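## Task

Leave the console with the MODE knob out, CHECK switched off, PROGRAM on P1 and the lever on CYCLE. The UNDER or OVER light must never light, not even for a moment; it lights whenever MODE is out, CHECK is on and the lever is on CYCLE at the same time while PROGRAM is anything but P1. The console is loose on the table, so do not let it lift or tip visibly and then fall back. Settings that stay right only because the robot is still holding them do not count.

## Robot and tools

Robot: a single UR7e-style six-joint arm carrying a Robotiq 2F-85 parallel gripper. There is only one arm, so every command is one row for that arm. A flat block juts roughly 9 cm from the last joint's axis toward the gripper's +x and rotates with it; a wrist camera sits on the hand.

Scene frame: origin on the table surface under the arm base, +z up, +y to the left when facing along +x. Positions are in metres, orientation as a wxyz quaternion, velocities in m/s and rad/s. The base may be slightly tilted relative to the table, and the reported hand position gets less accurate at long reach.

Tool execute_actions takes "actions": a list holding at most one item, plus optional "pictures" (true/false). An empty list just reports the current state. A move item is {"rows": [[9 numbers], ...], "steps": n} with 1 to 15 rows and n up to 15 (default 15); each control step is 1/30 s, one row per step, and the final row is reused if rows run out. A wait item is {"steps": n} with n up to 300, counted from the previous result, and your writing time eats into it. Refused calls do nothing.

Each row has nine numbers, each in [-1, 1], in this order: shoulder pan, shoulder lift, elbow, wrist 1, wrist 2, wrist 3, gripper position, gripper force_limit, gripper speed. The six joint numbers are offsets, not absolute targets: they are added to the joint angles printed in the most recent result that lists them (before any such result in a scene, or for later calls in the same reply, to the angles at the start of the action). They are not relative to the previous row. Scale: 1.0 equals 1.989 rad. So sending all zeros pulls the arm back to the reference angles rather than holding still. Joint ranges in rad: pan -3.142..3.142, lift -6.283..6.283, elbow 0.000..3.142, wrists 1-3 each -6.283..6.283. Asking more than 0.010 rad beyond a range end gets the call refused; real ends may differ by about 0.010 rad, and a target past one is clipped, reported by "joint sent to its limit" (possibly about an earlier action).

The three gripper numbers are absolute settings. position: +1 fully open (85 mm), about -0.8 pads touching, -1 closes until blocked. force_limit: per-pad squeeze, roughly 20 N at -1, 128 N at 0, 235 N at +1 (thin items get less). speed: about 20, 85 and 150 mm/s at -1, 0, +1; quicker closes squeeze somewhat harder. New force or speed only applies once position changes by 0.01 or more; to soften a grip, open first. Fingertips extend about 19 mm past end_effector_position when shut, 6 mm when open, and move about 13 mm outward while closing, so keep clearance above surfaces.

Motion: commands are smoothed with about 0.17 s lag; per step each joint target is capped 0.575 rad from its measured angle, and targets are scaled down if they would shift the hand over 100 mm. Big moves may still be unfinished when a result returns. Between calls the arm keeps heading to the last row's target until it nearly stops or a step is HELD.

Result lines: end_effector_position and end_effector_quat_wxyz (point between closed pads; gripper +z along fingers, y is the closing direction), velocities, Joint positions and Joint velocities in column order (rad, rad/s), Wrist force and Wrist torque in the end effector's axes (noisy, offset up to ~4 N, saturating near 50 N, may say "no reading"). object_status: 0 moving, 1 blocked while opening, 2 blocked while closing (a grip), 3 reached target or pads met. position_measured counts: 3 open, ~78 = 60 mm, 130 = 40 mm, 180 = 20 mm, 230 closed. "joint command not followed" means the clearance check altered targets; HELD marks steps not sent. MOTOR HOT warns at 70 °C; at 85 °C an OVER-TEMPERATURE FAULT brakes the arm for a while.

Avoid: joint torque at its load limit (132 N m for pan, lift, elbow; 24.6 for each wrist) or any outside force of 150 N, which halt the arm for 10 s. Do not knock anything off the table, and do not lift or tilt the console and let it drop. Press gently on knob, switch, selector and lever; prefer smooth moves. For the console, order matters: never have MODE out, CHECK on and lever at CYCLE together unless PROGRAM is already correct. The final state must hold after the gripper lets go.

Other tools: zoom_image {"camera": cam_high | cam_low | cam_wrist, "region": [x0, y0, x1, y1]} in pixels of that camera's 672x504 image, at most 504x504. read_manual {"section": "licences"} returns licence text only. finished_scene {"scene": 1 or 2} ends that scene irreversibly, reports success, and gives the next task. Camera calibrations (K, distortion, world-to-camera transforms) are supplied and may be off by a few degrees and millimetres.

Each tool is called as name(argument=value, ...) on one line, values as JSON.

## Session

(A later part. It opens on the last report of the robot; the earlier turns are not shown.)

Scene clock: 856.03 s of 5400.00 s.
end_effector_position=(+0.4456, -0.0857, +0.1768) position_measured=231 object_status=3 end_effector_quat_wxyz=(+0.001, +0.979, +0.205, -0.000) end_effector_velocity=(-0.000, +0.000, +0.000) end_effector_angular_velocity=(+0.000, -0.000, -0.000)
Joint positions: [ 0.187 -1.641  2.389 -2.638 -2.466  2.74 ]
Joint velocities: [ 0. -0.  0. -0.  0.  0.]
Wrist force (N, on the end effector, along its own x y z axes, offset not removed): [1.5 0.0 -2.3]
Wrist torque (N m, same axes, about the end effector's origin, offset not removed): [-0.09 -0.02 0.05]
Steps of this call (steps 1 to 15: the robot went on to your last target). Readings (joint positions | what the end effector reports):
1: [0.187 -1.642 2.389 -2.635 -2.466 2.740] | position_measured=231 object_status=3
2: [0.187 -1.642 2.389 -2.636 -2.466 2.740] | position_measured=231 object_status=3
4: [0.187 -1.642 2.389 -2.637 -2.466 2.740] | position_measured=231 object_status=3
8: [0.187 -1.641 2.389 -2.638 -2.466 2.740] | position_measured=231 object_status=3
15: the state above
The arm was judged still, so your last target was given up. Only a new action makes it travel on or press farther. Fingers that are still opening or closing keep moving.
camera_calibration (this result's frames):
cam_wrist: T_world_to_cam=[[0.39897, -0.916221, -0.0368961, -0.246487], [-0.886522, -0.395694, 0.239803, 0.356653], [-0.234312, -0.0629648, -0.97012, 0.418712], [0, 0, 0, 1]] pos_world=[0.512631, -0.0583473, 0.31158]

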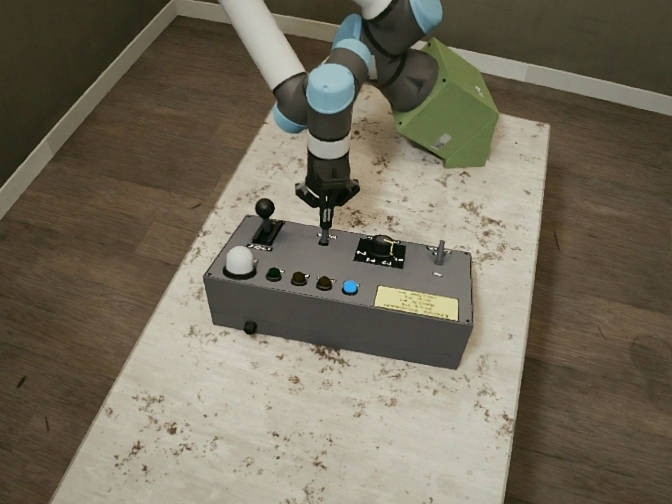

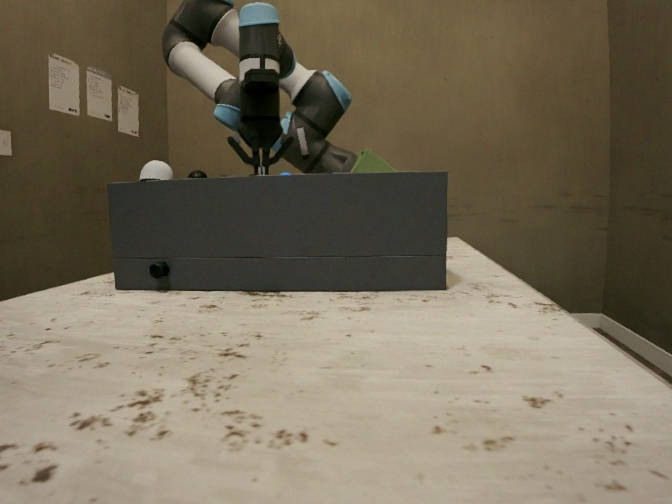

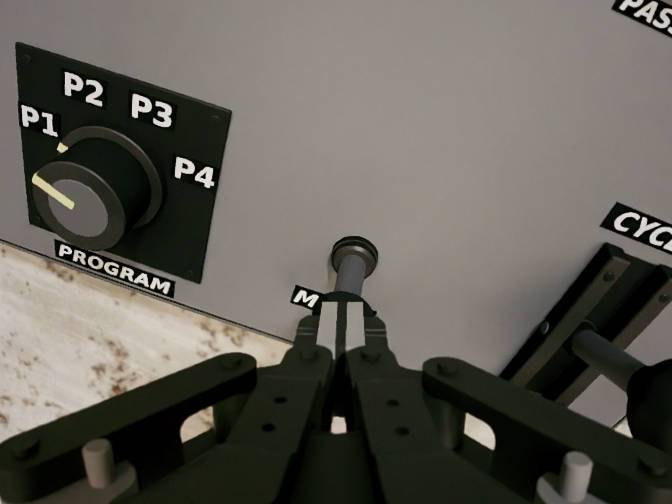

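Press slowly.

execute_actions(actions=[{"rows":[[-0.0033,0.0038,0.0011,-0.0088,0.001,0,-1,-0.3,0],[-0.0066,0.0076,0.0023,-0.0176,0.0021,0,-1,-0.3,0],[-0.0098,0.0114,0.0034,-0.0264,0.0031,0,-1,-0.3,0],[-0.0131,0.0152,0.0046,-0.0352,0.0042,0,-1,-0.3,0],[-0.0164,0.019,0.0057,-0.044,0.0052,0,-1,-0.3,0],[-0.0197,0.0228,0.0068,-0.0529,0.0062,0,-1,-0.3,0],[-0.023,0.0266,0.008,-0.0617,0.0073,0,-1,-0.3,0],[-0.0262,0.0304,0.0091,-0.0705,0.0083,0,-1,-0.3,0]],"steps":15}], pictures=false)

execute_actions(actions=[{"steps":15}])

Scene clock: 861.20 s of 5400.00 s.
end_effector_position=(+0.4488, -0.0847, +0.1535) position_measured=231 object_status=3 end_effector_quat_wxyz=(+0.002, +0.986, +0.169, +0.000) end_effector_velocity=(+0.003, -0.000, -0.011) end_effector_angular_velocity=(-0.002, -0.010, -0.049)
Joint positions: [ 0.138 -1.585  2.406 -2.768 -2.451  2.74 ]
Joint velocities: [-0.024  0.031  0.01  -0.085  0.008  0.001]
Wrist force (N, on the end effector, along its own x y z axes, offset not removed): [-16.8 -4.9 -50.0]
Wrist torque (N m, same axes, about the end effector's origin, offset not removed): [0.09 -0.94 0.26]
Steps of this call (steps 1 to 90: nothing new was sent; then 1.67 s passed at rest; steps 91 to 105: all 15 steps of this action). Readings (joint positions | what the end effector reports):
91: [0.186 -1.641 2.389 -2.638 -2.466 2.740] | position_measured=231 object_status=3
92: [0.185 -1.639 2.390 -2.642 -2.466 2.740] | position_measured=231 object_status=3
94: [0.179 -1.633 2.392 -2.657 -2.464 2.740] | position_measured=231 object_status=3
98: [0.160 -1.610 2.398 -2.709 -2.458 2.740] | position_measured=231 object_status=3
105: the state above

Scene clock: 871.30 s of 5400.00 s.
end_effector_position=(+0.4491, -0.0846, +0.1543) position_measured=231 object_status=3 end_effector_quat_wxyz=(+0.002, +0.986, +0.168, +0.001) end_effector_velocity=(-0.000, -0.000, -0.000) end_effector_angular_velocity=(+0.000, +0.000, -0.001)
Joint positions: [ 0.14  -1.586  2.406 -2.77  -2.451  2.74 ]
Joint velocities: [-0.001 -0.     0.    -0.     0.     0.   ]
Wrist force (N, on the end effector, along its own x y z axes, offset not removed): [-2.2 -1.2 -26.7]
Wrist torque (N m, same axes, about the end effector's origin, offset not removed): [-0.25 -0.50 0.07]
FORCE FAULT: contact force on the arm reached its limit, and the arm stopped for 10 seconds. The contact can be on any part of the arm, not only on its tool. The arm's remaining commands of this call were not run. The arm holds still and accepts commands again. Move the arm away from the contact; if what it grips holds it there, let go first. Pushing or pulling that hard again can fault the arm again.
The stop began at step 3 of this call (marked STOPPED below). From that step on the arm followed nothing that you had sent. Nothing is kept back now, and the robot has no last target.
Steps of this call (steps 1 to 2: the robot went on to your last target; steps 3 to 303: the stop). Readings (joint positions | what the end effector reports):
1: [0.138 -1.584 2.406 -2.771 -2.451 2.740] | position_measured=231 object_status=3
2: [0.137 -1.584 2.406 -2.773 -2.450 2.740] | position_measured=231 object_status=3
3: [0.137 -1.584 2.406 -2.773 -2.450 2.740] | position_measured=231 object_status=3 STOPPED
4: [0.138 -1.584 2.406 -2.773 -2.451 2.740] | position_measured=231 object_status=3
8: [0.139 -1.585 2.406 -2.773 -2.451 2.740] | position_measured=231 object_status=3
303: the state above
camera_calibration (this result's frames):
cam_wrist: T_world_to_cam=[[0.329932, -0.943354, -0.0350417, -0.219253], [-0.914381, -0.328584, 0.236518, 0.384307], [-0.234634, -0.0459933, -0.970995, 0.399506], [0, 0, 0, 1]] pos_world=[0.517479, -0.0621813, 0.28934]

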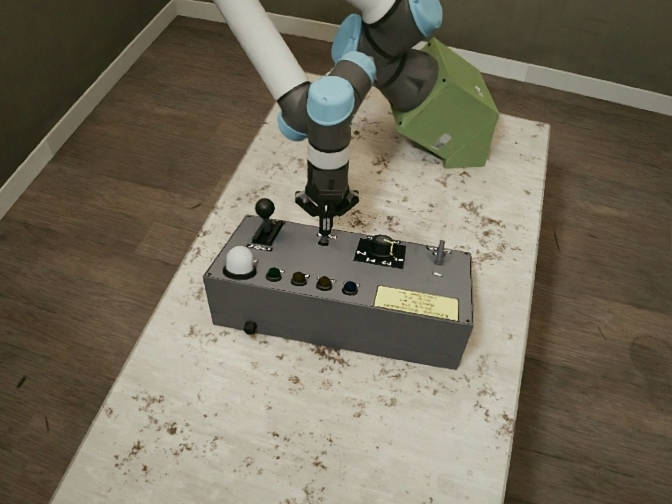

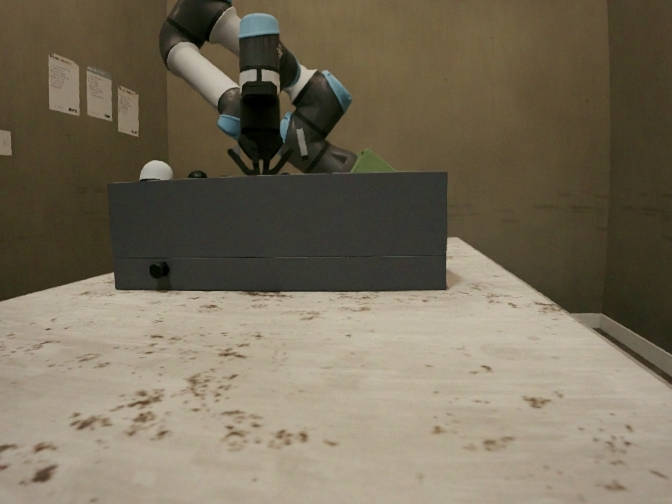

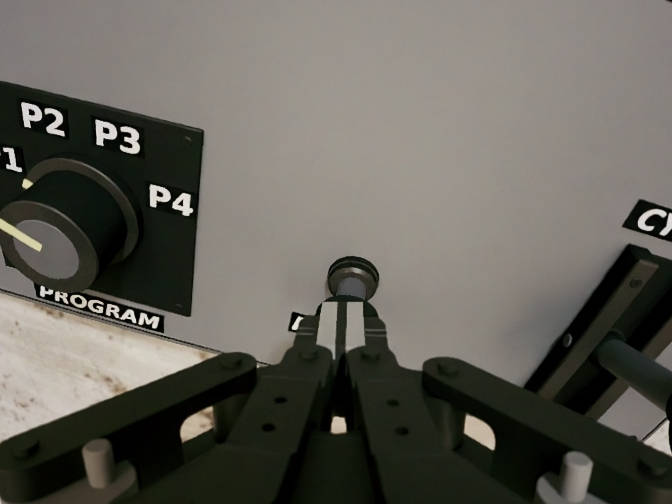

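execute_actions(actions=[{"rows":[[0.0606,-0.072,-0.0508,0.1976,-0.0186,0,-1,-0.3,0]],"steps":15}], pictures=false)

execute_actions(actions=[{"rows":[[-0.1455,-0.1185,0.0412,-0.0769,0.0542,0,-1,-0.3,0]],"steps":15}], pictures=false)

execute_actions(actions=[{"steps":15}], pictures=false)

Scene clock: 876.83 s of 5400.00 s.
end_effector_position=(+0.4558, -0.1002, +0.2204) position_measured=231 object_status=3 end_effector_quat_wxyz=(+0.002, +0.967, +0.256, +0.002) end_effector_velocity=(-0.009, -0.002, +0.012) end_effector_angular_velocity=(-0.004, +0.027, +0.076)
Joint positions: [ 0.257 -1.726  2.308 -2.392 -2.487  2.74 ]
Joint velocities: [ 0.026 -0.03  -0.02   0.127 -0.007 -0.   ]
Wrist force (N, on the end effector, along its own x y z axes, offset not removed): [1.8 -0.7 -0.6]
Wrist torque (N m, same axes, about the end effector's origin, offset not removed): [-0.18 -0.23 0.07]
Steps of this call (steps 1 to 90: nothing new was sent; then 2.03 s passed at rest; steps 91 to 105: all 15 steps of this action). Readings (joint positions | what the end effector reports):
91: [0.140 -1.587 2.406 -2.770 -2.451 2.740] | position_measured=231 object_status=3
92: [0.149 -1.595 2.397 -2.761 -2.457 2.740] | position_measured=231 object_status=3
94: [0.191 -1.643 2.361 -2.692 -2.469 2.740] | position_measured=231 object_status=3
98: [0.238 -1.702 2.323 -2.489 -2.482 2.740] | position_measured=231 object_status=3
105: the state above

Scene clock: 877.33 s of 5400.00 s.
end_effector_position=(+0.4296, -0.2050, +0.1929) position_measured=231 object_status=3 end_effector_quat_wxyz=(+0.002, +0.998, +0.062, -0.001) end_effector_velocity=(-0.010, -0.032, -0.006) end_effector_angular_velocity=(-0.019, -0.000, -0.110)
Joint positions: [-0.022 -1.954  2.388 -2.541 -2.382  2.74 ]
Joint velocities: [-0.084 -0.063  0.019 -0.039  0.024  0.001]
Wrist force (N, on the end effector, along its own x y z axes, offset not removed): [-2.3 1.8 -0.2]
Wrist torque (N m, same axes, about the end effector's origin, offset not removed): [0.36 0.63 -0.13]
Steps of this call (steps 1 to 15: all 15 steps of this action). Readings (joint positions | what the end effector reports):
1: [0.257 -1.727 2.308 -2.389 -2.486 2.740] | position_measured=231 object_status=3
2: [0.249 -1.737 2.315 -2.395 -2.478 2.740] | position_measured=231 object_status=3
4: [0.183 -1.798 2.341 -2.441 -2.444 2.740] | position_measured=231 object_status=3
8: [0.041 -1.907 2.374 -2.511 -2.401 2.740] | position_measured=231 object_status=3
15: the state above

Scene clock: 877.83 s of 5400.00 s.
end_effector_position=(+0.4284, -0.2086, +0.1923) position_measured=231 object_status=3 end_effector_quat_wxyz=(+0.003, +0.998, +0.056, -0.001) end_effector_velocity=(-0.000, -0.000, -0.000) end_effector_angular_velocity=(-0.000, -0.000, -0.002)
Joint positions: [-0.032 -1.961  2.39  -2.545 -2.379  2.74 ]
Joint velocities: [-0.001 -0.001  0.001 -0.     0.     0.001]
Wrist force (N, on the end effector, along its own x y z axes, offset not removed): [1.4 0.0 1.5]
Wrist torque (N m, same axes, about the end effector's origin, offset not removed): [-0.14 -0.08 0.01]
Steps of this call (steps 1 to 15: the robot went on to your last target). Readings (joint positions | what the end effector reports):
1: [-0.025 -1.956 2.388 -2.542 -2.381 2.740] | position_measured=231 object_status=3
2: [-0.027 -1.957 2.389 -2.543 -2.381 2.740] | position_measured=231 object_status=3
4: [-0.029 -1.959 2.389 -2.544 -2.380 2.740] | position_measured=231 object_status=3
8: [-0.031 -1.961 2.390 -2.545 -2.379 2.740] | position_measured=231 object_status=3
15: the state above
The arm was judged still, so your last target was given up. Only a new action makes it travel on or press farther. Fingers that are still opening or closing keep moving.

execute_actions(actions=[{"rows":[[0.0007,0.0025,-0.0025,0.0006,-0.0003,0,-1,-0.5,-0.5],[0.0013,0.005,-0.005,0.0012,-0.0007,0,-1,-0.5,-0.5],[0.002,0.0075,-0.0075,0.0018,-0.001,0,-1,-0.5,-0.5],[0.0027,0.01,-0.01,0.0024,-0.0014,0,-1,-0.5,-0.5],[0.0033,0.0124,-0.0125,0.003,-0.0017,0,-1,-0.5,-0.5],[0.004,0.015,-0.015,0.0036,-0.002,0,-1,-0.5,-0.5],[0.0047,0.0174,-0.0175,0.0042,-0.0024,0,-1,-0.5,-0.5],[0.0053,0.0199,-0.02,0.0048,-0.0027,0,-1,-0.5,-0.5],[0.006,0.0224,-0.0225,0.0054,-0.0031,0,-1,-0.5,-0.5],[0.0066,0.0248,-0.025,0.006,-0.0034,0,-1,-0.5,-0.5]],"steps":15}], pictures=false)

Scene clock: 883.07 s of 5400.00 s.
end_effector_position=(+0.4463, -0.2088, +0.1924) position_measured=231 object_status=3 end_effector_quat_wxyz=(+0.004, +0.998, +0.063, -0.001) end_effector_velocity=(+0.020, -0.000, +0.001) end_effector_angular_velocity=(+0.004, -0.008, +0.006)
Joint positions: [-0.02  -1.917  2.345 -2.534 -2.385  2.74 ]
Joint velocities: [ 0.011  0.043 -0.046  0.003  0.     0.   ]
Wrist force (N, on the end effector, along its own x y z axes, offset not removed): [-50.0 -1.1 -18.1]
Wrist torque (N m, same axes, about the end effector's origin, offset not removed): [-0.65 -1.59 0.09]
Steps of this call (steps 1 to 90: nothing new was sent; then 1.73 s passed at rest; steps 91 to 105: all 15 steps of this action). Readings (joint positions | what the end effector reports):
91: [-0.032 -1.961 2.390 -2.545 -2.379 2.740] | position_measured=231 object_status=3
92: [-0.032 -1.960 2.389 -2.545 -2.379 2.740] | position_measured=231 object_status=3
94: [-0.031 -1.956 2.384 -2.544 -2.380 2.740] | position_measured=231 object_status=3
98: [-0.027 -1.941 2.369 -2.540 -2.382 2.740] | position_measured=231 object_status=3
105: the state above

execute_actions(actions=[{"rows":[[0.0007,0.0025,-0.0025,0.0006,-0.0003,0,-1,-0.5,-0.5],[0.0013,0.005,-0.005,0.0012,-0.0007,0,-1,-0.5,-0.5],[0.002,0.0075,-0.0075,0.0018,-0.001,0,-1,-0.5,-0.5],[0.0027,0.01,-0.01,0.0024,-0.0014,0,-1,-0.5,-0.5],[0.0033,0.0124,-0.0125,0.003,-0.0017,0,-1,-0.5,-0.5],[0.004,0.015,-0.015,0.0036,-0.002,0,-1,-0.5,-0.5],[0.0047,0.0174,-0.0175,0.0042,-0.0024,0,-1,-0.5,-0.5],[0.0053,0.0199,-0.02,0.0048,-0.0027,0,-1,-0.5,-0.5],[0.006,0.0224,-0.0225,0.0054,-0.0031,0,-1,-0.5,-0.5],[0.0066,0.0248,-0.025,0.006,-0.0034,0,-1,-0.5,-0.5]],"steps":15}])

Scene clock: 888.93 s of 5400.00 s.
end_effector_position=(+0.4645, -0.2082, +0.1922) position_measured=231 object_status=3 end_effector_quat_wxyz=(+0.004, +0.998, +0.070, -0.001) end_effector_velocity=(+0.017, +0.001, -0.000) end_effector_angular_velocity=(+0.000, -0.000, +0.014)
Joint positions: [-0.008 -1.872  2.3   -2.523 -2.391  2.74 ]
Joint velocities: [ 0.011  0.041 -0.041  0.01  -0.005 -0.   ]
Wrist force (N, on the end effector, along its own x y z axes, offset not removed): [-39.6 15.3 -6.7]
Wrist torque (N m, same axes, about the end effector's origin, offset not removed): [-0.11 -0.67 0.18]
Steps of this call (steps 1 to 15: the robot went on to your last target; steps 16 to 90: nothing new was sent; then 2.37 s passed at rest; steps 91 to 105: all 15 steps of this action). Readings (joint positions | what the end effector reports):
91: [-0.019 -1.912 2.340 -2.533 -2.386 2.740] | position_measured=231 object_status=3
92: [-0.019 -1.912 2.340 -2.533 -2.386 2.740] | position_measured=231 object_status=3
94: [-0.018 -1.909 2.337 -2.533 -2.386 2.740] | position_measured=231 object_status=3
98: [-0.015 -1.895 2.324 -2.529 -2.388 2.740] | position_measured=231 object_status=3
105: the state above
camera_calibration (this result's frames):
cam_wrist: T_world_to_cam=[[0.138726, -0.989833, -0.0314015, -0.261155], [-0.959878, -0.142195, 0.241692, 0.40771], [-0.2437, -0.00338749, -0.969845, 0.44709], [0, 0, 0, 1]] pos_world=[0.536537, -0.19901, 0.326867]

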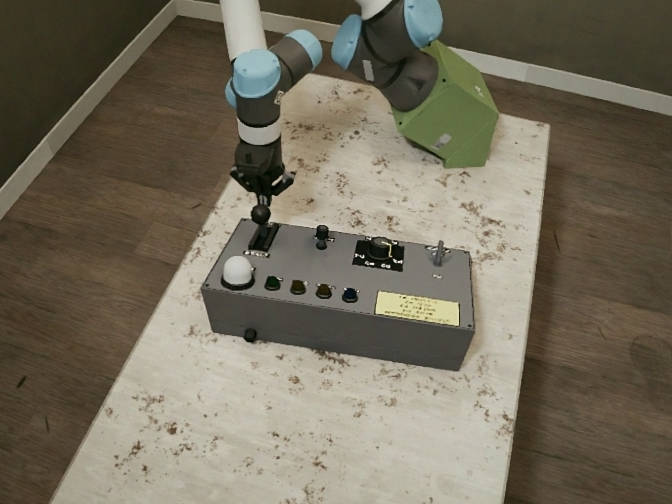

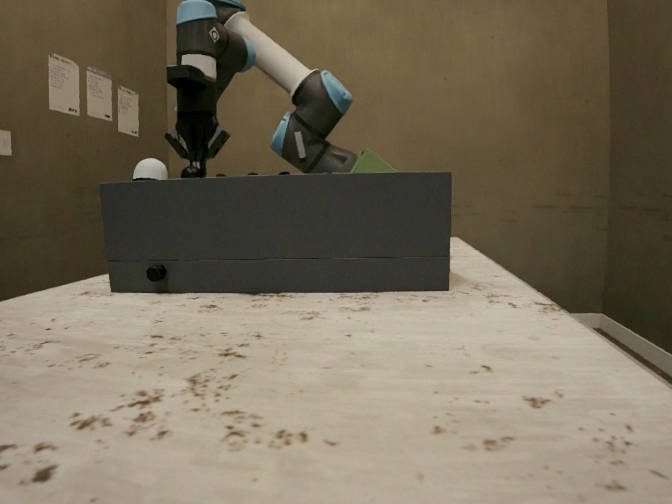

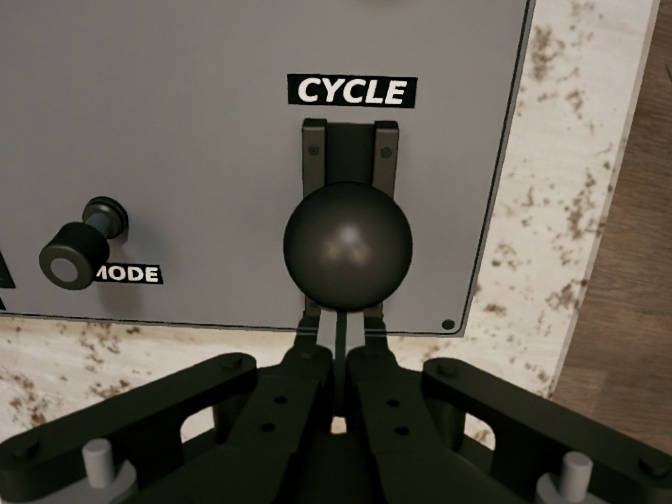

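execute_actions(actions=[{"rows":[[-0.003,-0.012,0.012,-0.003,0.0017,0,-1,-0.5,-0.5]],"steps":15}], pictures=false)

execute_actions(actions=[{"rows":[[0.0183,-0.0031,-0.0157,0.0309,-0.0055,0,-1,-0.5,-0.5]],"steps":15}], pictures=false)

execute_actions(actions=[{"steps":15}], pictures=false)

Scene clock: 895.53 s of 5400.00 s.
end_effector_position=(+0.4552, -0.2085, +0.1925) position_measured=231 object_status=3 end_effector_quat_wxyz=(+0.004, +0.998, +0.067, -0.001) end_effector_velocity=(-0.003, -0.000, -0.001) end_effector_angular_velocity=(-0.001, +0.002, -0.003)
Joint positions: [-0.014 -1.896  2.324 -2.529 -2.388  2.74 ]
Joint velocities: [-0.003 -0.005  0.006 -0.001  0.001  0.   ]
Wrist force (N, on the end effector, along its own x y z axes, offset not removed): [5.1 1.1 -0.5]
Wrist torque (N m, same axes, about the end effector's origin, offset not removed): [0.22 -0.79 0.14]
Steps of this call (steps 1 to 15: the robot went on to your last target; steps 16 to 90: nothing new was sent; then 3.10 s passed at rest; steps 91 to 105: all 15 steps of this action). Readings (joint positions | what the end effector reports):
91: [-0.007 -1.868 2.296 -2.522 -2.392 2.740] | position_measured=231 object_status=3
92: [-0.008 -1.872 2.300 -2.523 -2.391 2.740] | position_measured=231 object_status=3
94: [-0.011 -1.882 2.310 -2.526 -2.390 2.740] | position_measured=231 object_status=3
98: [-0.013 -1.892 2.319 -2.529 -2.388 2.740] | position_measured=231 object_status=3
105: the state above

Scene clock: 896.03 s of 5400.00 s.
end_effector_position=(+0.4622, -0.2075, +0.2068) position_measured=231 object_status=3 end_effector_quat_wxyz=(+0.001, +0.996, +0.086, +0.003) end_effector_velocity=(+0.001, -0.000, +0.003) end_effector_angular_velocity=(+0.001, -0.002, +0.008)
Joint positions: [ 0.022 -1.902  2.293 -2.469 -2.399  2.74 ]
Joint velocities: [ 0.006 -0.001 -0.006  0.011 -0.002 -0.002]
Wrist force (N, on the end effector, along its own x y z axes, offset not removed): [6.3 0.1 -1.4]
Wrist torque (N m, same axes, about the end effector's origin, offset not removed): [0.05 -0.89 0.01]
Steps of this call (steps 1 to 15: all 15 steps of this action). Readings (joint positions | what the end effector reports):
1: [-0.014 -1.896 2.323 -2.529 -2.388 2.740] | position_measured=231 object_status=3
2: [-0.008 -1.897 2.319 -2.521 -2.390 2.740] | position_measured=231 object_status=3
4: [0.004 -1.899 2.308 -2.500 -2.394 2.740] | position_measured=231 object_status=3
8: [0.016 -1.901 2.297 -2.478 -2.397 2.740] | position_measured=231 object_status=3
15: the state above

Scene clock: 896.53 s of 5400.00 s.
end_effector_position=(+0.4624, -0.2075, +0.2071) position_measured=231 object_status=3 end_effector_quat_wxyz=(+0.001, +0.996, +0.086, +0.003) end_effector_velocity=(+0.000, -0.000, +0.000) end_effector_angular_velocity=(-0.000, -0.000, +0.001)
Joint positions: [ 0.022 -1.902  2.292 -2.468 -2.399  2.74 ]
Joint velocities: [ 0.  0. -0.  0. -0. -0.]
Wrist force (N, on the end effector, along its own x y z axes, offset not removed): [2.4 -1.4 1.7]
Wrist torque (N m, same axes, about the end effector's origin, offset not removed): [-0.40 -0.30 0.18]
Steps of this call (steps 1 to 15: the robot went on to your last target). Readings (joint positions | what the end effector reports):
1: [0.022 -1.902 2.293 -2.469 -2.399 2.740] | position_measured=231 object_status=3
2: [0.022 -1.902 2.293 -2.469 -2.399 2.740] | position_measured=231 object_status=3
4: [0.022 -1.902 2.293 -2.468 -2.399 2.740] | position_measured=231 object_status=3
8: [0.022 -1.902 2.292 -2.468 -2.399 2.740] | position_measured=231 object_status=3
15: the state above
The arm was judged still, so your last target was given up. Only a new action makes it travel on or press farther. Fingers that are still opening or closing keep moving.

execute_actions(actions=[{"rows":[[0.0002,0.0008,-0.0008,0.0002,-0.0001,0,-1,-0.3,0],[0.0004,0.0017,-0.0017,0.0004,-0.0002,0,-1,-0.3,0],[0.0007,0.0025,-0.0025,0.0006,-0.0003,0,-1,-0.3,0],[0.0009,0.0033,-0.0033,0.0008,-0.0005,0,-1,-0.3,0],[0.0011,0.0041,-0.0041,0.001,-0.0006,0,-1,-0.3,0],[0.0013,0.005,-0.005,0.0012,-0.0007,0,-1,-0.3,0],[0.0015,0.0058,-0.0058,0.0014,-0.0008,0,-1,-0.3,0],[0.0018,0.0066,-0.0066,0.0016,-0.0009,0,-1,-0.3,0],[0.002,0.0074,-0.0074,0.0018,-0.001,0,-1,-0.3,0],[0.0022,0.0083,-0.0083,0.002,-0.0011,0,-1,-0.3,0],[0.0024,0.0091,-0.0091,0.0022,-0.0012,0,-1,-0.3,0],[0.0026,0.0099,-0.0099,0.0024,-0.0014,0,-1,-0.3,0],[0.0029,0.0107,-0.0107,0.0026,-0.0015,0,-1,-0.3,0],[0.0031,0.0116,-0.0116,0.0028,-0.0016,0,-1,-0.3,0],[0.0033,0.0124,-0.0124,0.003,-0.0017,0,-1,-0.3,0]],"steps":15}], pictures=false)

Scene clock: 903.60 s of 5400.00 s.
end_effector_position=(+0.4693, -0.2071, +0.2072) position_measured=231 object_status=3 end_effector_quat_wxyz=(+0.002, +0.996, +0.089, +0.003) end_effector_velocity=(+0.021, +0.001, +0.002) end_effector_angular_velocity=(+0.001, -0.007, +0.011)
Joint positions: [ 0.027 -1.884  2.275 -2.463 -2.402  2.74 ]
Joint velocities: [ 0.015  0.045 -0.049  0.008 -0.004  0.001]
Wrist force (N, on the end effector, along its own x y z axes, offset not removed): [-50.0 0.1 -50.0]
Wrist torque (N m, same axes, about the end effector's origin, offset not removed): [0.25 -1.59 0.45]
Steps of this call (steps 1 to 90: nothing new was sent; then 3.57 s passed at rest; steps 91 to 105: all 15 steps of this action). Readings (joint positions | what the end effector reports):
91: [0.022 -1.902 2.292 -2.468 -2.399 2.740] | position_measured=231 object_status=3
92: [0.022 -1.902 2.292 -2.468 -2.399 2.740] | position_measured=231 object_status=3
94: [0.023 -1.900 2.290 -2.467 -2.399 2.740] | position_measured=231 object_status=3
98: [0.024 -1.895 2.285 -2.466 -2.400 2.740] | position_measured=231 object_status=3
105: the state above

execute_actions(actions=[{"steps":15}])

Scene clock: 913.70 s of 5400.00 s.
end_effector_position=(+0.4666, -0.2075, +0.2071) position_measured=231 object_status=3 end_effector_quat_wxyz=(+0.003, +0.996, +0.094, -0.002) end_effector_velocity=(-0.000, -0.000, +0.000) end_effector_angular_velocity=(-0.000, +0.000, +0.001)
Joint positions: [ 0.028 -1.887  2.275 -2.448 -2.408  2.74 ]
Joint velocities: [-0.    -0.     0.    -0.    -0.    -0.001]
Wrist force (N, on the end effector, along its own x y z axes, offset not removed): [-9.8 -0.1 -20.2]
Wrist torque (N m, same axes, about the end effector's origin, offset not removed): [0.10 -0.56 0.08]
FORCE FAULT: contact force on the arm reached its limit, and the arm stopped for 10 seconds. The contact can be on any part of the arm, not only on its tool. The arm's remaining commands of this call were not run. The arm holds still and accepts commands again. Move the arm away from the contact; if what it grips holds it there, let go first. Pushing or pulling that hard again can fault the arm again.
The stop began at step 3 of this call (marked STOPPED below). From that step on the arm followed nothing that you had sent. Nothing is kept back now, and the robot has no last target.
Steps of this call (steps 1 to 2: the robot went on to your last target; steps 3 to 303: the stop). Readings (joint positions | what the end effector reports):
1: [0.028 -1.883 2.273 -2.463 -2.402 2.740] | position_measured=231 object_status=3
2: [0.028 -1.883 2.273 -2.461 -2.403 2.740] | position_measured=231 object_status=3
3: [0.028 -1.883 2.273 -2.460 -2.405 2.740] | position_measured=231 object_status=3 STOPPED
4: [0.028 -1.883 2.273 -2.459 -2.406 2.740] | position_measured=231 object_status=3
8: [0.028 -1.884 2.274 -2.454 -2.407 2.740] | position_measured=231 object_status=3
303: the state above
camera_calibration (this result's frames):
cam_wrist: T_world_to_cam=[[0.185646, -0.982065, -0.0329277, -0.280245], [-0.951801, -0.188049, 0.242307, 0.392812], [-0.244153, -0.0136426, -0.969641, 0.460045], [0, 0, 0, 1]] pos_world=[0.538227, -0.195075, 0.34167]

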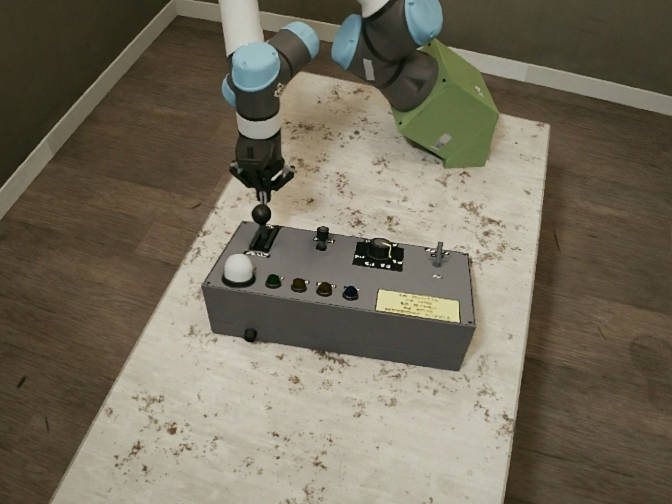

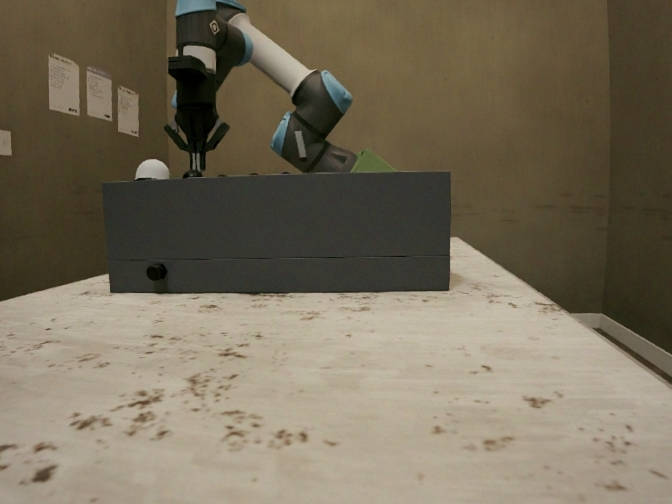

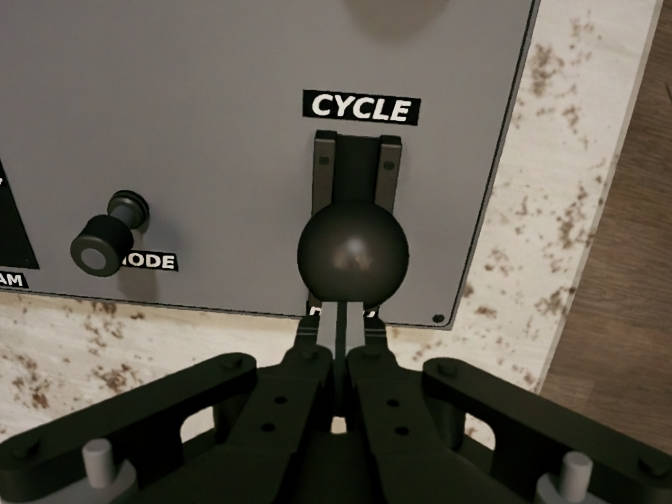

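execute_actions(actions=[{"rows":[[0.2721,0.3832,-0.1068,0.061,-0.044,0,-1,-0.3,0]],"steps":15}], pictures=false)

execute_actions(actions=[{"steps":30}])

Scene clock: 924.17 s of 5400.00 s.
end_effector_position=(+0.5083, +0.0127, +0.2207) position_measured=231 object_status=3 end_effector_quat_wxyz=(-0.017, +0.935, +0.354, +0.004) end_effector_velocity=(-0.059, +0.524, +0.011) end_effector_angular_velocity=(-0.061, -0.009, +1.188)
Joint positions: [ 0.387 -1.412  2.129 -2.364 -2.469  2.74 ]
Joint velocities: [ 0.701  1.075 -0.263  0.147 -0.106 -0.001]
Wrist force (N, on the end effector, along its own x y z axes, offset not removed): [2.6 2.2 0.6]
Wrist torque (N m, same axes, about the end effector's origin, offset not removed): [0.28 -0.32 0.07]
Steps of this call (steps 1 to 90: nothing new was sent; then 6.97 s passed at rest; steps 91 to 105: all 15 steps of this action). Readings (joint positions | what the end effector reports):
91: [0.028 -1.886 2.275 -2.447 -2.408 2.740] | position_measured=231 object_status=3
92: [0.037 -1.877 2.267 -2.441 -2.414 2.740] | position_measured=231 object_status=3
94: [0.095 -1.817 2.239 -2.426 -2.424 2.740] | position_measured=231 object_status=3
98: [0.216 -1.671 2.194 -2.400 -2.442 2.740] | position_measured=231 object_status=3
105: the state above

Scene clock: 925.17 s of 5400.00 s.
end_effector_position=(+0.4701, +0.1494, +0.2209) position_measured=231 object_status=3 end_effector_quat_wxyz=(+0.002, +0.868, +0.497, -0.001) end_effector_velocity=(-0.000, +0.000, +0.000) end_effector_angular_velocity=(+0.000, -0.000, +0.001)
Joint positions: [ 0.569 -1.125  2.063 -2.327 -2.495  2.74 ]
Joint velocities: [ 0.001  0.     0.    -0.     0.    -0.   ]
Wrist force (N, on the end effector, along its own x y z axes, offset not removed): [3.4 1.0 1.7]
Wrist torque (N m, same axes, about the end effector's origin, offset not removed): [0.00 -0.43 0.07]
Steps of this call (steps 1 to 30: the robot went on to your last target). Readings (joint positions | what the end effector reports):
1: [0.410 -1.376 2.120 -2.359 -2.472 2.740] | position_measured=231 object_status=3
2: [0.434 -1.340 2.111 -2.354 -2.476 2.740] | position_measured=231 object_status=3
4: [0.480 -1.269 2.094 -2.344 -2.483 2.740] | position_measured=231 object_status=3
8: [0.540 -1.172 2.073 -2.332 -2.491 2.740] | position_measured=231 object_status=3
30: the state above
The arm was judged still, so your last target was given up. Only a new action makes it travel on or press farther. Fingers that are still opening or closing keep moving.
camera_calibration (this result's frames):
cam_wrist: T_world_to_cam=[[0.860737, -0.507752, -0.0363293, -0.317459], [-0.48548, -0.840255, 0.241416, 0.338331], [-0.153105, -0.190159, -0.969741, 0.462808], [0, 0, 0, 1]] pos_world=[0.50836, 0.211101, 0.355592]

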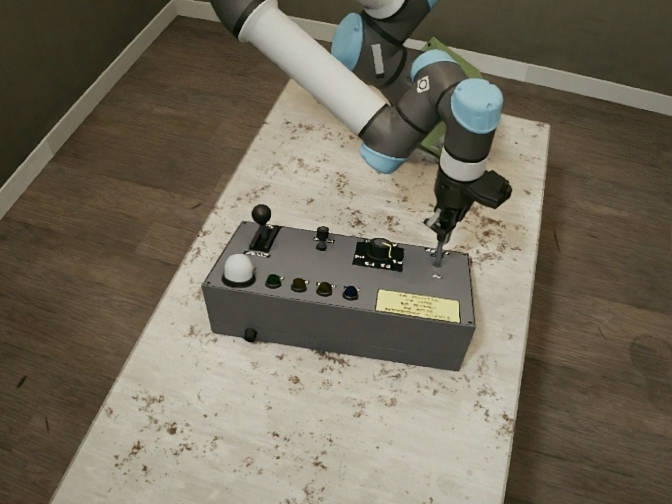

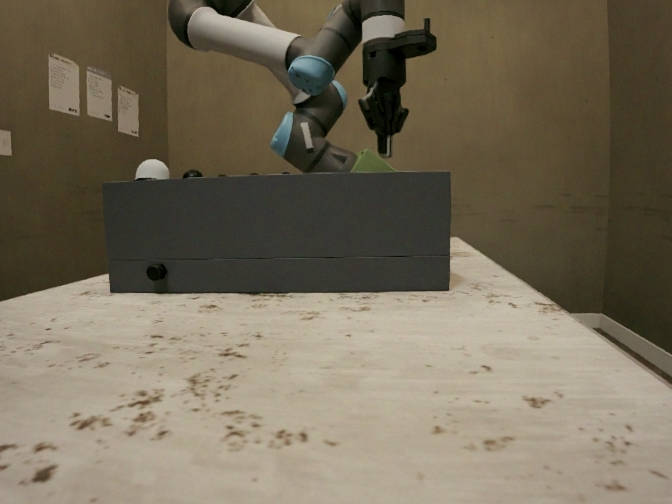

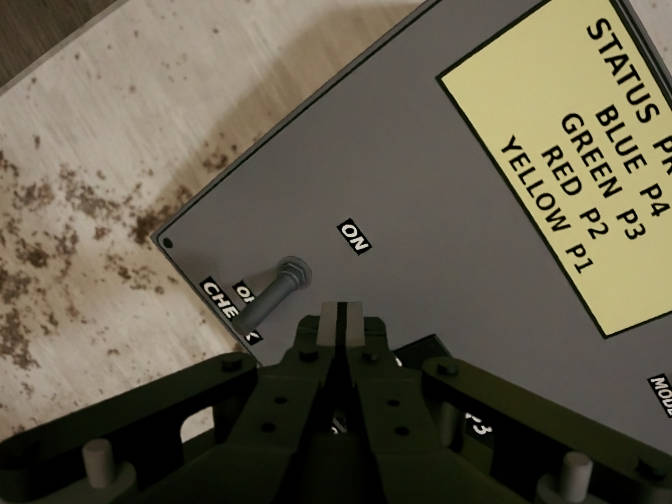

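execute_actions(actions=[{"rows":[[-0.0302,0.048,0.1176,-0.2058,-0.0046,0,-1,-0.3,0]],"steps":15}], pictures=false)

execute_actions(actions=[{"steps":20}], pictures=false)

execute_actions(actions=[{"rows":[[-0.0034,0.0011,-0.0121,0.0064,-0.0003,0,-1,-0.3,0],[-0.0068,0.0022,-0.0242,0.0128,-0.0005,0,-1,-0.3,0],[-0.0102,0.0034,-0.0363,0.0192,-0.0008,0,-1,-0.3,0],[-0.0136,0.0045,-0.0484,0.0256,-0.001,0,-1,-0.3,0],[-0.017,0.0056,-0.0605,0.032,-0.0013,0,-1,-0.3,0],[-0.0204,0.0067,-0.0726,0.0384,-0.0015,0,-1,-0.3,0]],"steps":15}], pictures=false)

execute_actions(actions=[{"steps":20}])

Scene clock: 938.73 s of 5400.00 s.
end_effector_position=(+0.3970, +0.1546, +0.1522) position_measured=231 object_status=3 end_effector_quat_wxyz=(+0.002, +0.890, +0.456, -0.002) end_effector_velocity=(-0.013, -0.002, -0.010) end_effector_angular_velocity=(+0.013, -0.023, -0.054)
Joint positions: [ 0.51  -1.032  2.29  -2.72  -2.504  2.74 ]
Joint velocities: [-0.011  0.019  0.058 -0.136 -0.002  0.001]
Wrist force (N, on the end effector, along its own x y z axes, offset not removed): [1.5 0.8 3.5]
Wrist torque (N m, same axes, about the end effector's origin, offset not removed): [0.04 -0.18 0.20]
Steps of this call (steps 1 to 90: nothing new was sent; then 10.07 s passed at rest; steps 91 to 105: all 15 steps of this action). Readings (joint positions | what the end effector reports):
91: [0.568 -1.124 2.063 -2.327 -2.496 2.740] | position_measured=231 object_status=3
92: [0.561 -1.116 2.072 -2.336 -2.497 2.740] | position_measured=231 object_status=3
94: [0.540 -1.082 2.136 -2.405 -2.500 2.740] | position_measured=231 object_status=3
98: [0.519 -1.046 2.246 -2.616 -2.503 2.740] | position_measured=231 object_status=3
105: the state above

Scene clock: 939.40 s of 5400.00 s.
end_effector_position=(+0.3955, +0.1543, +0.1510) position_measured=231 object_status=3 end_effector_quat_wxyz=(+0.002, +0.892, +0.453, -0.000) end_effector_velocity=(+0.000, +0.000, -0.000) end_effector_angular_velocity=(+0.000, +0.000, -0.001)
Joint positions: [ 0.509 -1.029  2.297 -2.736 -2.504  2.74 ]
Joint velocities: [-0.  0. -0. -0.  0.  0.]
Wrist force (N, on the end effector, along its own x y z axes, offset not removed): [1.6 -1.0 0.0]
Wrist torque (N m, same axes, about the end effector's origin, offset not removed): [-0.15 -0.22 0.16]
Steps of this call (steps 1 to 20: the robot went on to your last target). Readings (joint positions | what the end effector reports):
1: [0.510 -1.031 2.291 -2.724 -2.504 2.740] | position_measured=231 object_status=3
2: [0.509 -1.031 2.293 -2.727 -2.504 2.740] | position_measured=231 object_status=3
4: [0.509 -1.030 2.294 -2.731 -2.504 2.740] | position_measured=231 object_status=3
8: [0.509 -1.030 2.296 -2.734 -2.504 2.740] | position_measured=231 object_status=3
20: the state above

Scene clock: 939.90 s of 5400.00 s.
end_effector_position=(+0.4572, +0.1544, +0.1510) position_measured=231 object_status=3 end_effector_quat_wxyz=(+0.002, +0.906, +0.424, -0.000) end_effector_velocity=(+0.027, -0.001, +0.001) end_effector_angular_velocity=(+0.001, -0.002, -0.028)
Joint positions: [ 0.47  -1.017  2.159 -2.663 -2.507  2.74 ]
Joint velocities: [-0.015  0.005 -0.06   0.03  -0.001 -0.001]
Wrist force (N, on the end effector, along its own x y z axes, offset not removed): [-1.1 -0.7 1.8]
Wrist torque (N m, same axes, about the end effector's origin, offset not removed): [-0.07 0.28 0.05]
Steps of this call (steps 1 to 15: all 15 steps of this action). Readings (joint positions | what the end effector reports):
1: [0.508 -1.029 2.296 -2.736 -2.504 2.740] | position_measured=231 object_status=3
2: [0.507 -1.029 2.292 -2.734 -2.505 2.740] | position_measured=231 object_status=3
4: [0.501 -1.027 2.272 -2.722 -2.505 2.740] | position_measured=231 object_status=3
8: [0.482 -1.021 2.204 -2.687 -2.506 2.740] | position_measured=231 object_status=3
15: the state above

Scene clock: 940.57 s of 5400.00 s.
end_effector_position=(+0.4604, +0.1542, +0.1510) position_measured=231 object_status=3 end_effector_quat_wxyz=(+0.002, +0.906, +0.422, -0.000) end_effector_velocity=(+0.000, +0.000, -0.000) end_effector_angular_velocity=(-0.000, +0.000, +0.000)
Joint positions: [ 0.468 -1.016  2.152 -2.66  -2.507  2.74 ]
Joint velocities: [-0.  0. -0.  0. -0. -0.]
Wrist force (N, on the end effector, along its own x y z axes, offset not removed): [-0.1 1.9 -0.5]
Wrist torque (N m, same axes, about the end effector's origin, offset not removed): [0.46 0.07 0.05]
Steps of this call (steps 1 to 15: the robot went on to your last target; steps 16 to 20: nothing new was sent). Readings (joint positions | what the end effector reports):
1: [0.470 -1.017 2.158 -2.662 -2.507 2.740] | position_measured=231 object_status=3
2: [0.469 -1.016 2.156 -2.662 -2.507 2.740] | position_measured=231 object_status=3
4: [0.469 -1.016 2.154 -2.661 -2.507 2.740] | position_measured=231 object_status=3
8: [0.468 -1.016 2.153 -2.660 -2.507 2.740] | position_measured=231 object_status=3
20: the state above
The arm was judged still, so your last target was given up. Only a new action makes it travel on or press farther. Fingers that are still opening or closing keep moving.
camera_calibration (this result's frames):
cam_wrist: T_world_to_cam=[[0.764006, -0.644242, -0.0353251, -0.24379], [-0.619088, -0.747396, 0.241099, 0.401742], [-0.181728, -0.162332, -0.969857, 0.403372], [0, 0, 0, 1]] pos_world=[0.508275, 0.208681, 0.285742]

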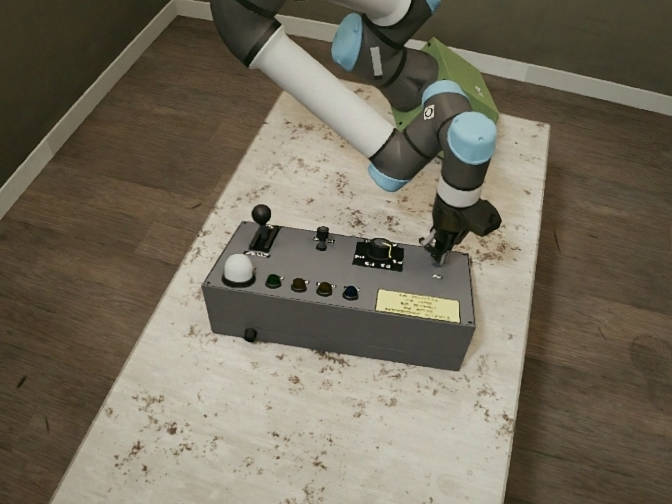

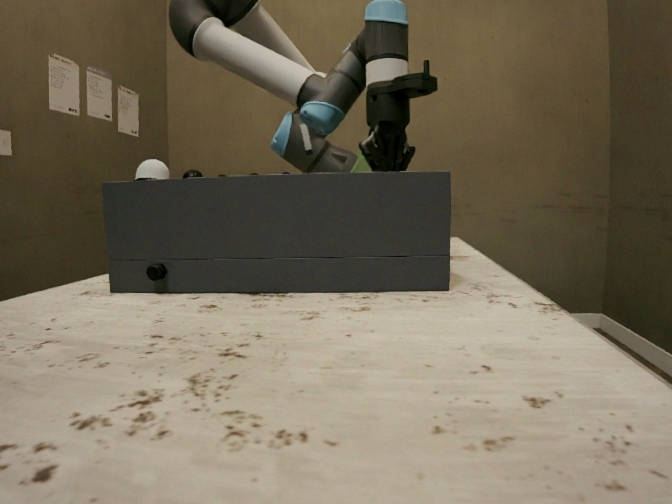

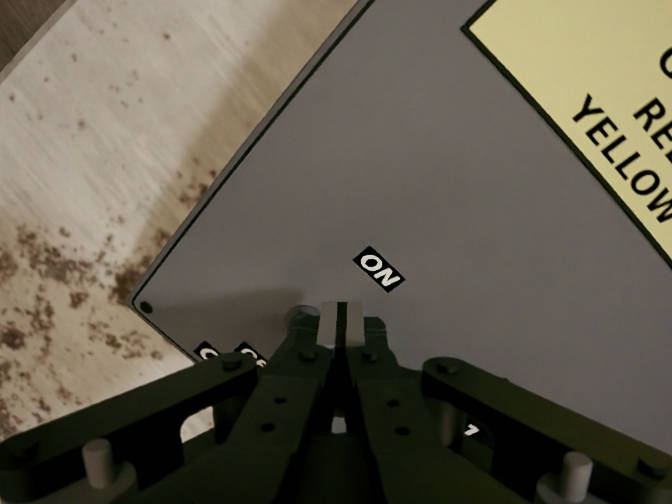

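execute_actions(actions=[{"rows":[[0.0154,0.0183,0.0688,-0.0664,0.0009,0,-1,-0.3,0]],"steps":15}], pictures=false)

execute_actions(actions=[{"steps":20}], pictures=false)

execute_actions(actions=[{"rows":[[-0.0034,0.0011,-0.0121,0.0064,-0.0003,0,-1,-0.3,0],[-0.0068,0.0022,-0.0242,0.0128,-0.0005,0,-1,-0.3,0],[-0.0102,0.0034,-0.0363,0.0192,-0.0008,0,-1,-0.3,0],[-0.0136,0.0045,-0.0484,0.0256,-0.001,0,-1,-0.3,0],[-0.017,0.0056,-0.0605,0.032,-0.0013,0,-1,-0.3,0],[-0.0204,0.0067,-0.0726,0.0384,-0.0015,0,-1,-0.3,0]],"steps":15}], pictures=false)

execute_actions(actions=[{"steps":20}])

Scene clock: 950.27 s of 5400.00 s.
end_effector_position=(+0.3968, +0.1642, +0.1393) position_measured=231 object_status=3 end_effector_quat_wxyz=(+0.002, +0.896, +0.445, -0.000) end_effector_velocity=(-0.013, +0.001, -0.002) end_effector_angular_velocity=(-0.000, -0.000, +0.011)
Joint positions: [ 0.498 -0.98   2.286 -2.788 -2.506  2.74 ]
Joint velocities: [ 0.006  0.006  0.029 -0.027  0.    -0.001]
Wrist force (N, on the end effector, along its own x y z axes, offset not removed): [1.8 0.1 1.5]
Wrist torque (N m, same axes, about the end effector's origin, offset not removed): [-0.04 -0.24 0.13]
Steps of this call (steps 1 to 90: nothing new was sent; then 6.20 s passed at rest; steps 91 to 105: all 15 steps of this action). Readings (joint positions | what the end effector reports):
91: [0.469 -1.015 2.153 -2.660 -2.507 2.740] | position_measured=231 object_status=3
92: [0.473 -1.010 2.161 -2.669 -2.507 2.740] | position_measured=231 object_status=3
94: [0.484 -0.998 2.208 -2.714 -2.507 2.740] | position_measured=231 object_status=3
98: [0.494 -0.985 2.264 -2.767 -2.506 2.740] | position_measured=231 object_status=3
105: the state above

Scene clock: 950.93 s of 5400.00 s.
end_effector_position=(+0.3952, +0.1642, +0.1390) position_measured=231 object_status=3 end_effector_quat_wxyz=(+0.002, +0.895, +0.445, -0.000) end_effector_velocity=(-0.000, -0.000, +0.000) end_effector_angular_velocity=(+0.000, -0.001, +0.002)
Joint positions: [ 0.499 -0.98   2.289 -2.792 -2.506  2.74 ]
Joint velocities: [ 0.001 -0.001  0.    -0.    -0.    -0.001]
Wrist force (N, on the end effector, along its own x y z axes, offset not removed): [0.7 3.7 0.6]
Wrist torque (N m, same axes, about the end effector's origin, offset not removed): [0.69 0.02 -0.04]
Steps of this call (steps 1 to 15: the robot went on to your last target; steps 16 to 20: nothing new was sent). Readings (joint positions | what the end effector reports):
1: [0.498 -0.980 2.287 -2.789 -2.506 2.740] | position_measured=231 object_status=3
2: [0.498 -0.980 2.287 -2.790 -2.506 2.740] | position_measured=231 object_status=3
4: [0.499 -0.980 2.288 -2.791 -2.506 2.740] | position_measured=231 object_status=3
8: [0.499 -0.980 2.289 -2.791 -2.506 2.740] | position_measured=231 object_status=3
20: the state above
The arm was judged still, so your last target was given up. Only a new action makes it travel on or press farther. Fingers that are still opening or closing keep moving.

Scene clock: 951.43 s of 5400.00 s.
end_effector_position=(+0.4567, +0.1656, +0.1372) position_measured=231 object_status=3 end_effector_quat_wxyz=(+0.002, +0.909, +0.416, -0.000) end_effector_velocity=(+0.027, -0.001, -0.000) end_effector_angular_velocity=(-0.000, -0.002, -0.028)
Joint positions: [ 0.46  -0.967  2.152 -2.719 -2.508  2.74 ]
Joint velocities: [-0.016  0.006 -0.06   0.031 -0.001 -0.001]
Wrist force (N, on the end effector, along its own x y z axes, offset not removed): [1.5 -0.2 5.7]
Wrist torque (N m, same axes, about the end effector's origin, offset not removed): [0.01 -0.22 0.05]
Steps of this call (steps 1 to 15: all 15 steps of this action). Readings (joint positions | what the end effector reports):
1: [0.499 -0.980 2.289 -2.792 -2.506 2.740] | position_measured=231 object_status=3
2: [0.497 -0.979 2.285 -2.789 -2.506 2.740] | position_measured=231 object_status=3
4: [0.491 -0.977 2.264 -2.778 -2.506 2.740] | position_measured=231 object_status=3
8: [0.472 -0.971 2.197 -2.742 -2.508 2.740] | position_measured=231 object_status=3
15: the state above

Scene clock: 952.10 s of 5400.00 s.
end_effector_position=(+0.4599, +0.1654, +0.1372) position_measured=231 object_status=3 end_effector_quat_wxyz=(+0.002, +0.910, +0.415, -0.000) end_effector_velocity=(-0.000, +0.000, -0.000) end_effector_angular_velocity=(-0.000, +0.001, +0.001)
Joint positions: [ 0.458 -0.966  2.145 -2.715 -2.509  2.74 ]
Joint velocities: [-0.  0. -0.  0.  0. -0.]
Wrist force (N, on the end effector, along its own x y z axes, offset not removed): [3.5 1.5 2.5]
Wrist torque (N m, same axes, about the end effector's origin, offset not removed): [0.24 -0.37 0.01]
Steps of this call (steps 1 to 15: the robot went on to your last target; steps 16 to 20: nothing new was sent). Readings (joint positions | what the end effector reports):
1: [0.460 -0.967 2.150 -2.718 -2.509 2.740] | position_measured=231 object_status=3
2: [0.459 -0.967 2.149 -2.717 -2.509 2.740] | position_measured=231 object_status=3
4: [0.459 -0.967 2.147 -2.716 -2.509 2.740] | position_measured=231 object_status=3
8: [0.458 -0.966 2.145 -2.716 -2.509 2.740] | position_measured=231 object_status=3
20: the state above
The arm was judged still, so your last target was given up. Only a new action makes it travel on or press farther. Fingers that are still opening or closing keep moving.
camera_calibration (this result's frames):
cam_wrist: T_world_to_cam=[[0.753108, -0.656989, -0.0345577, -0.229631], [-0.631636, -0.736741, 0.241347, 0.417172], [-0.184022, -0.159932, -0.969823, 0.392327], [0, 0, 0, 1]] pos_world=[0.508635, 0.219228, 0.271869]

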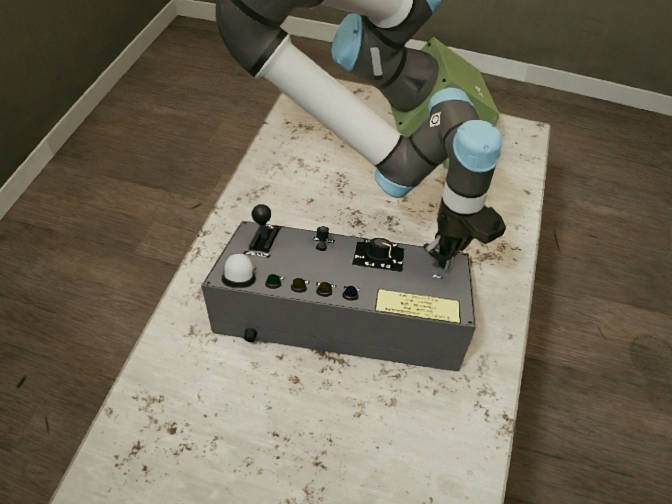

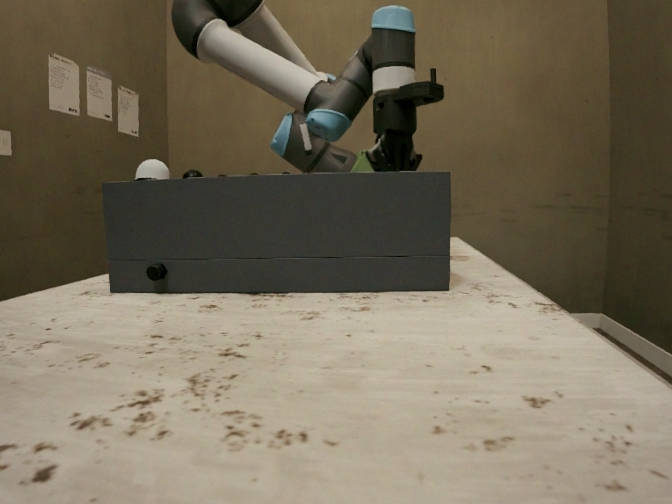

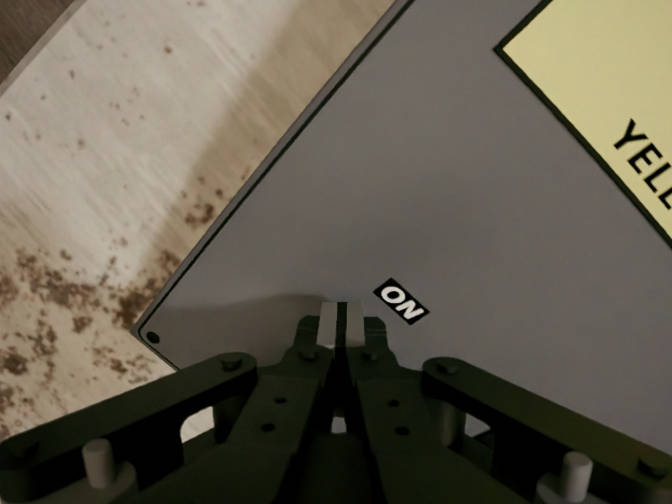

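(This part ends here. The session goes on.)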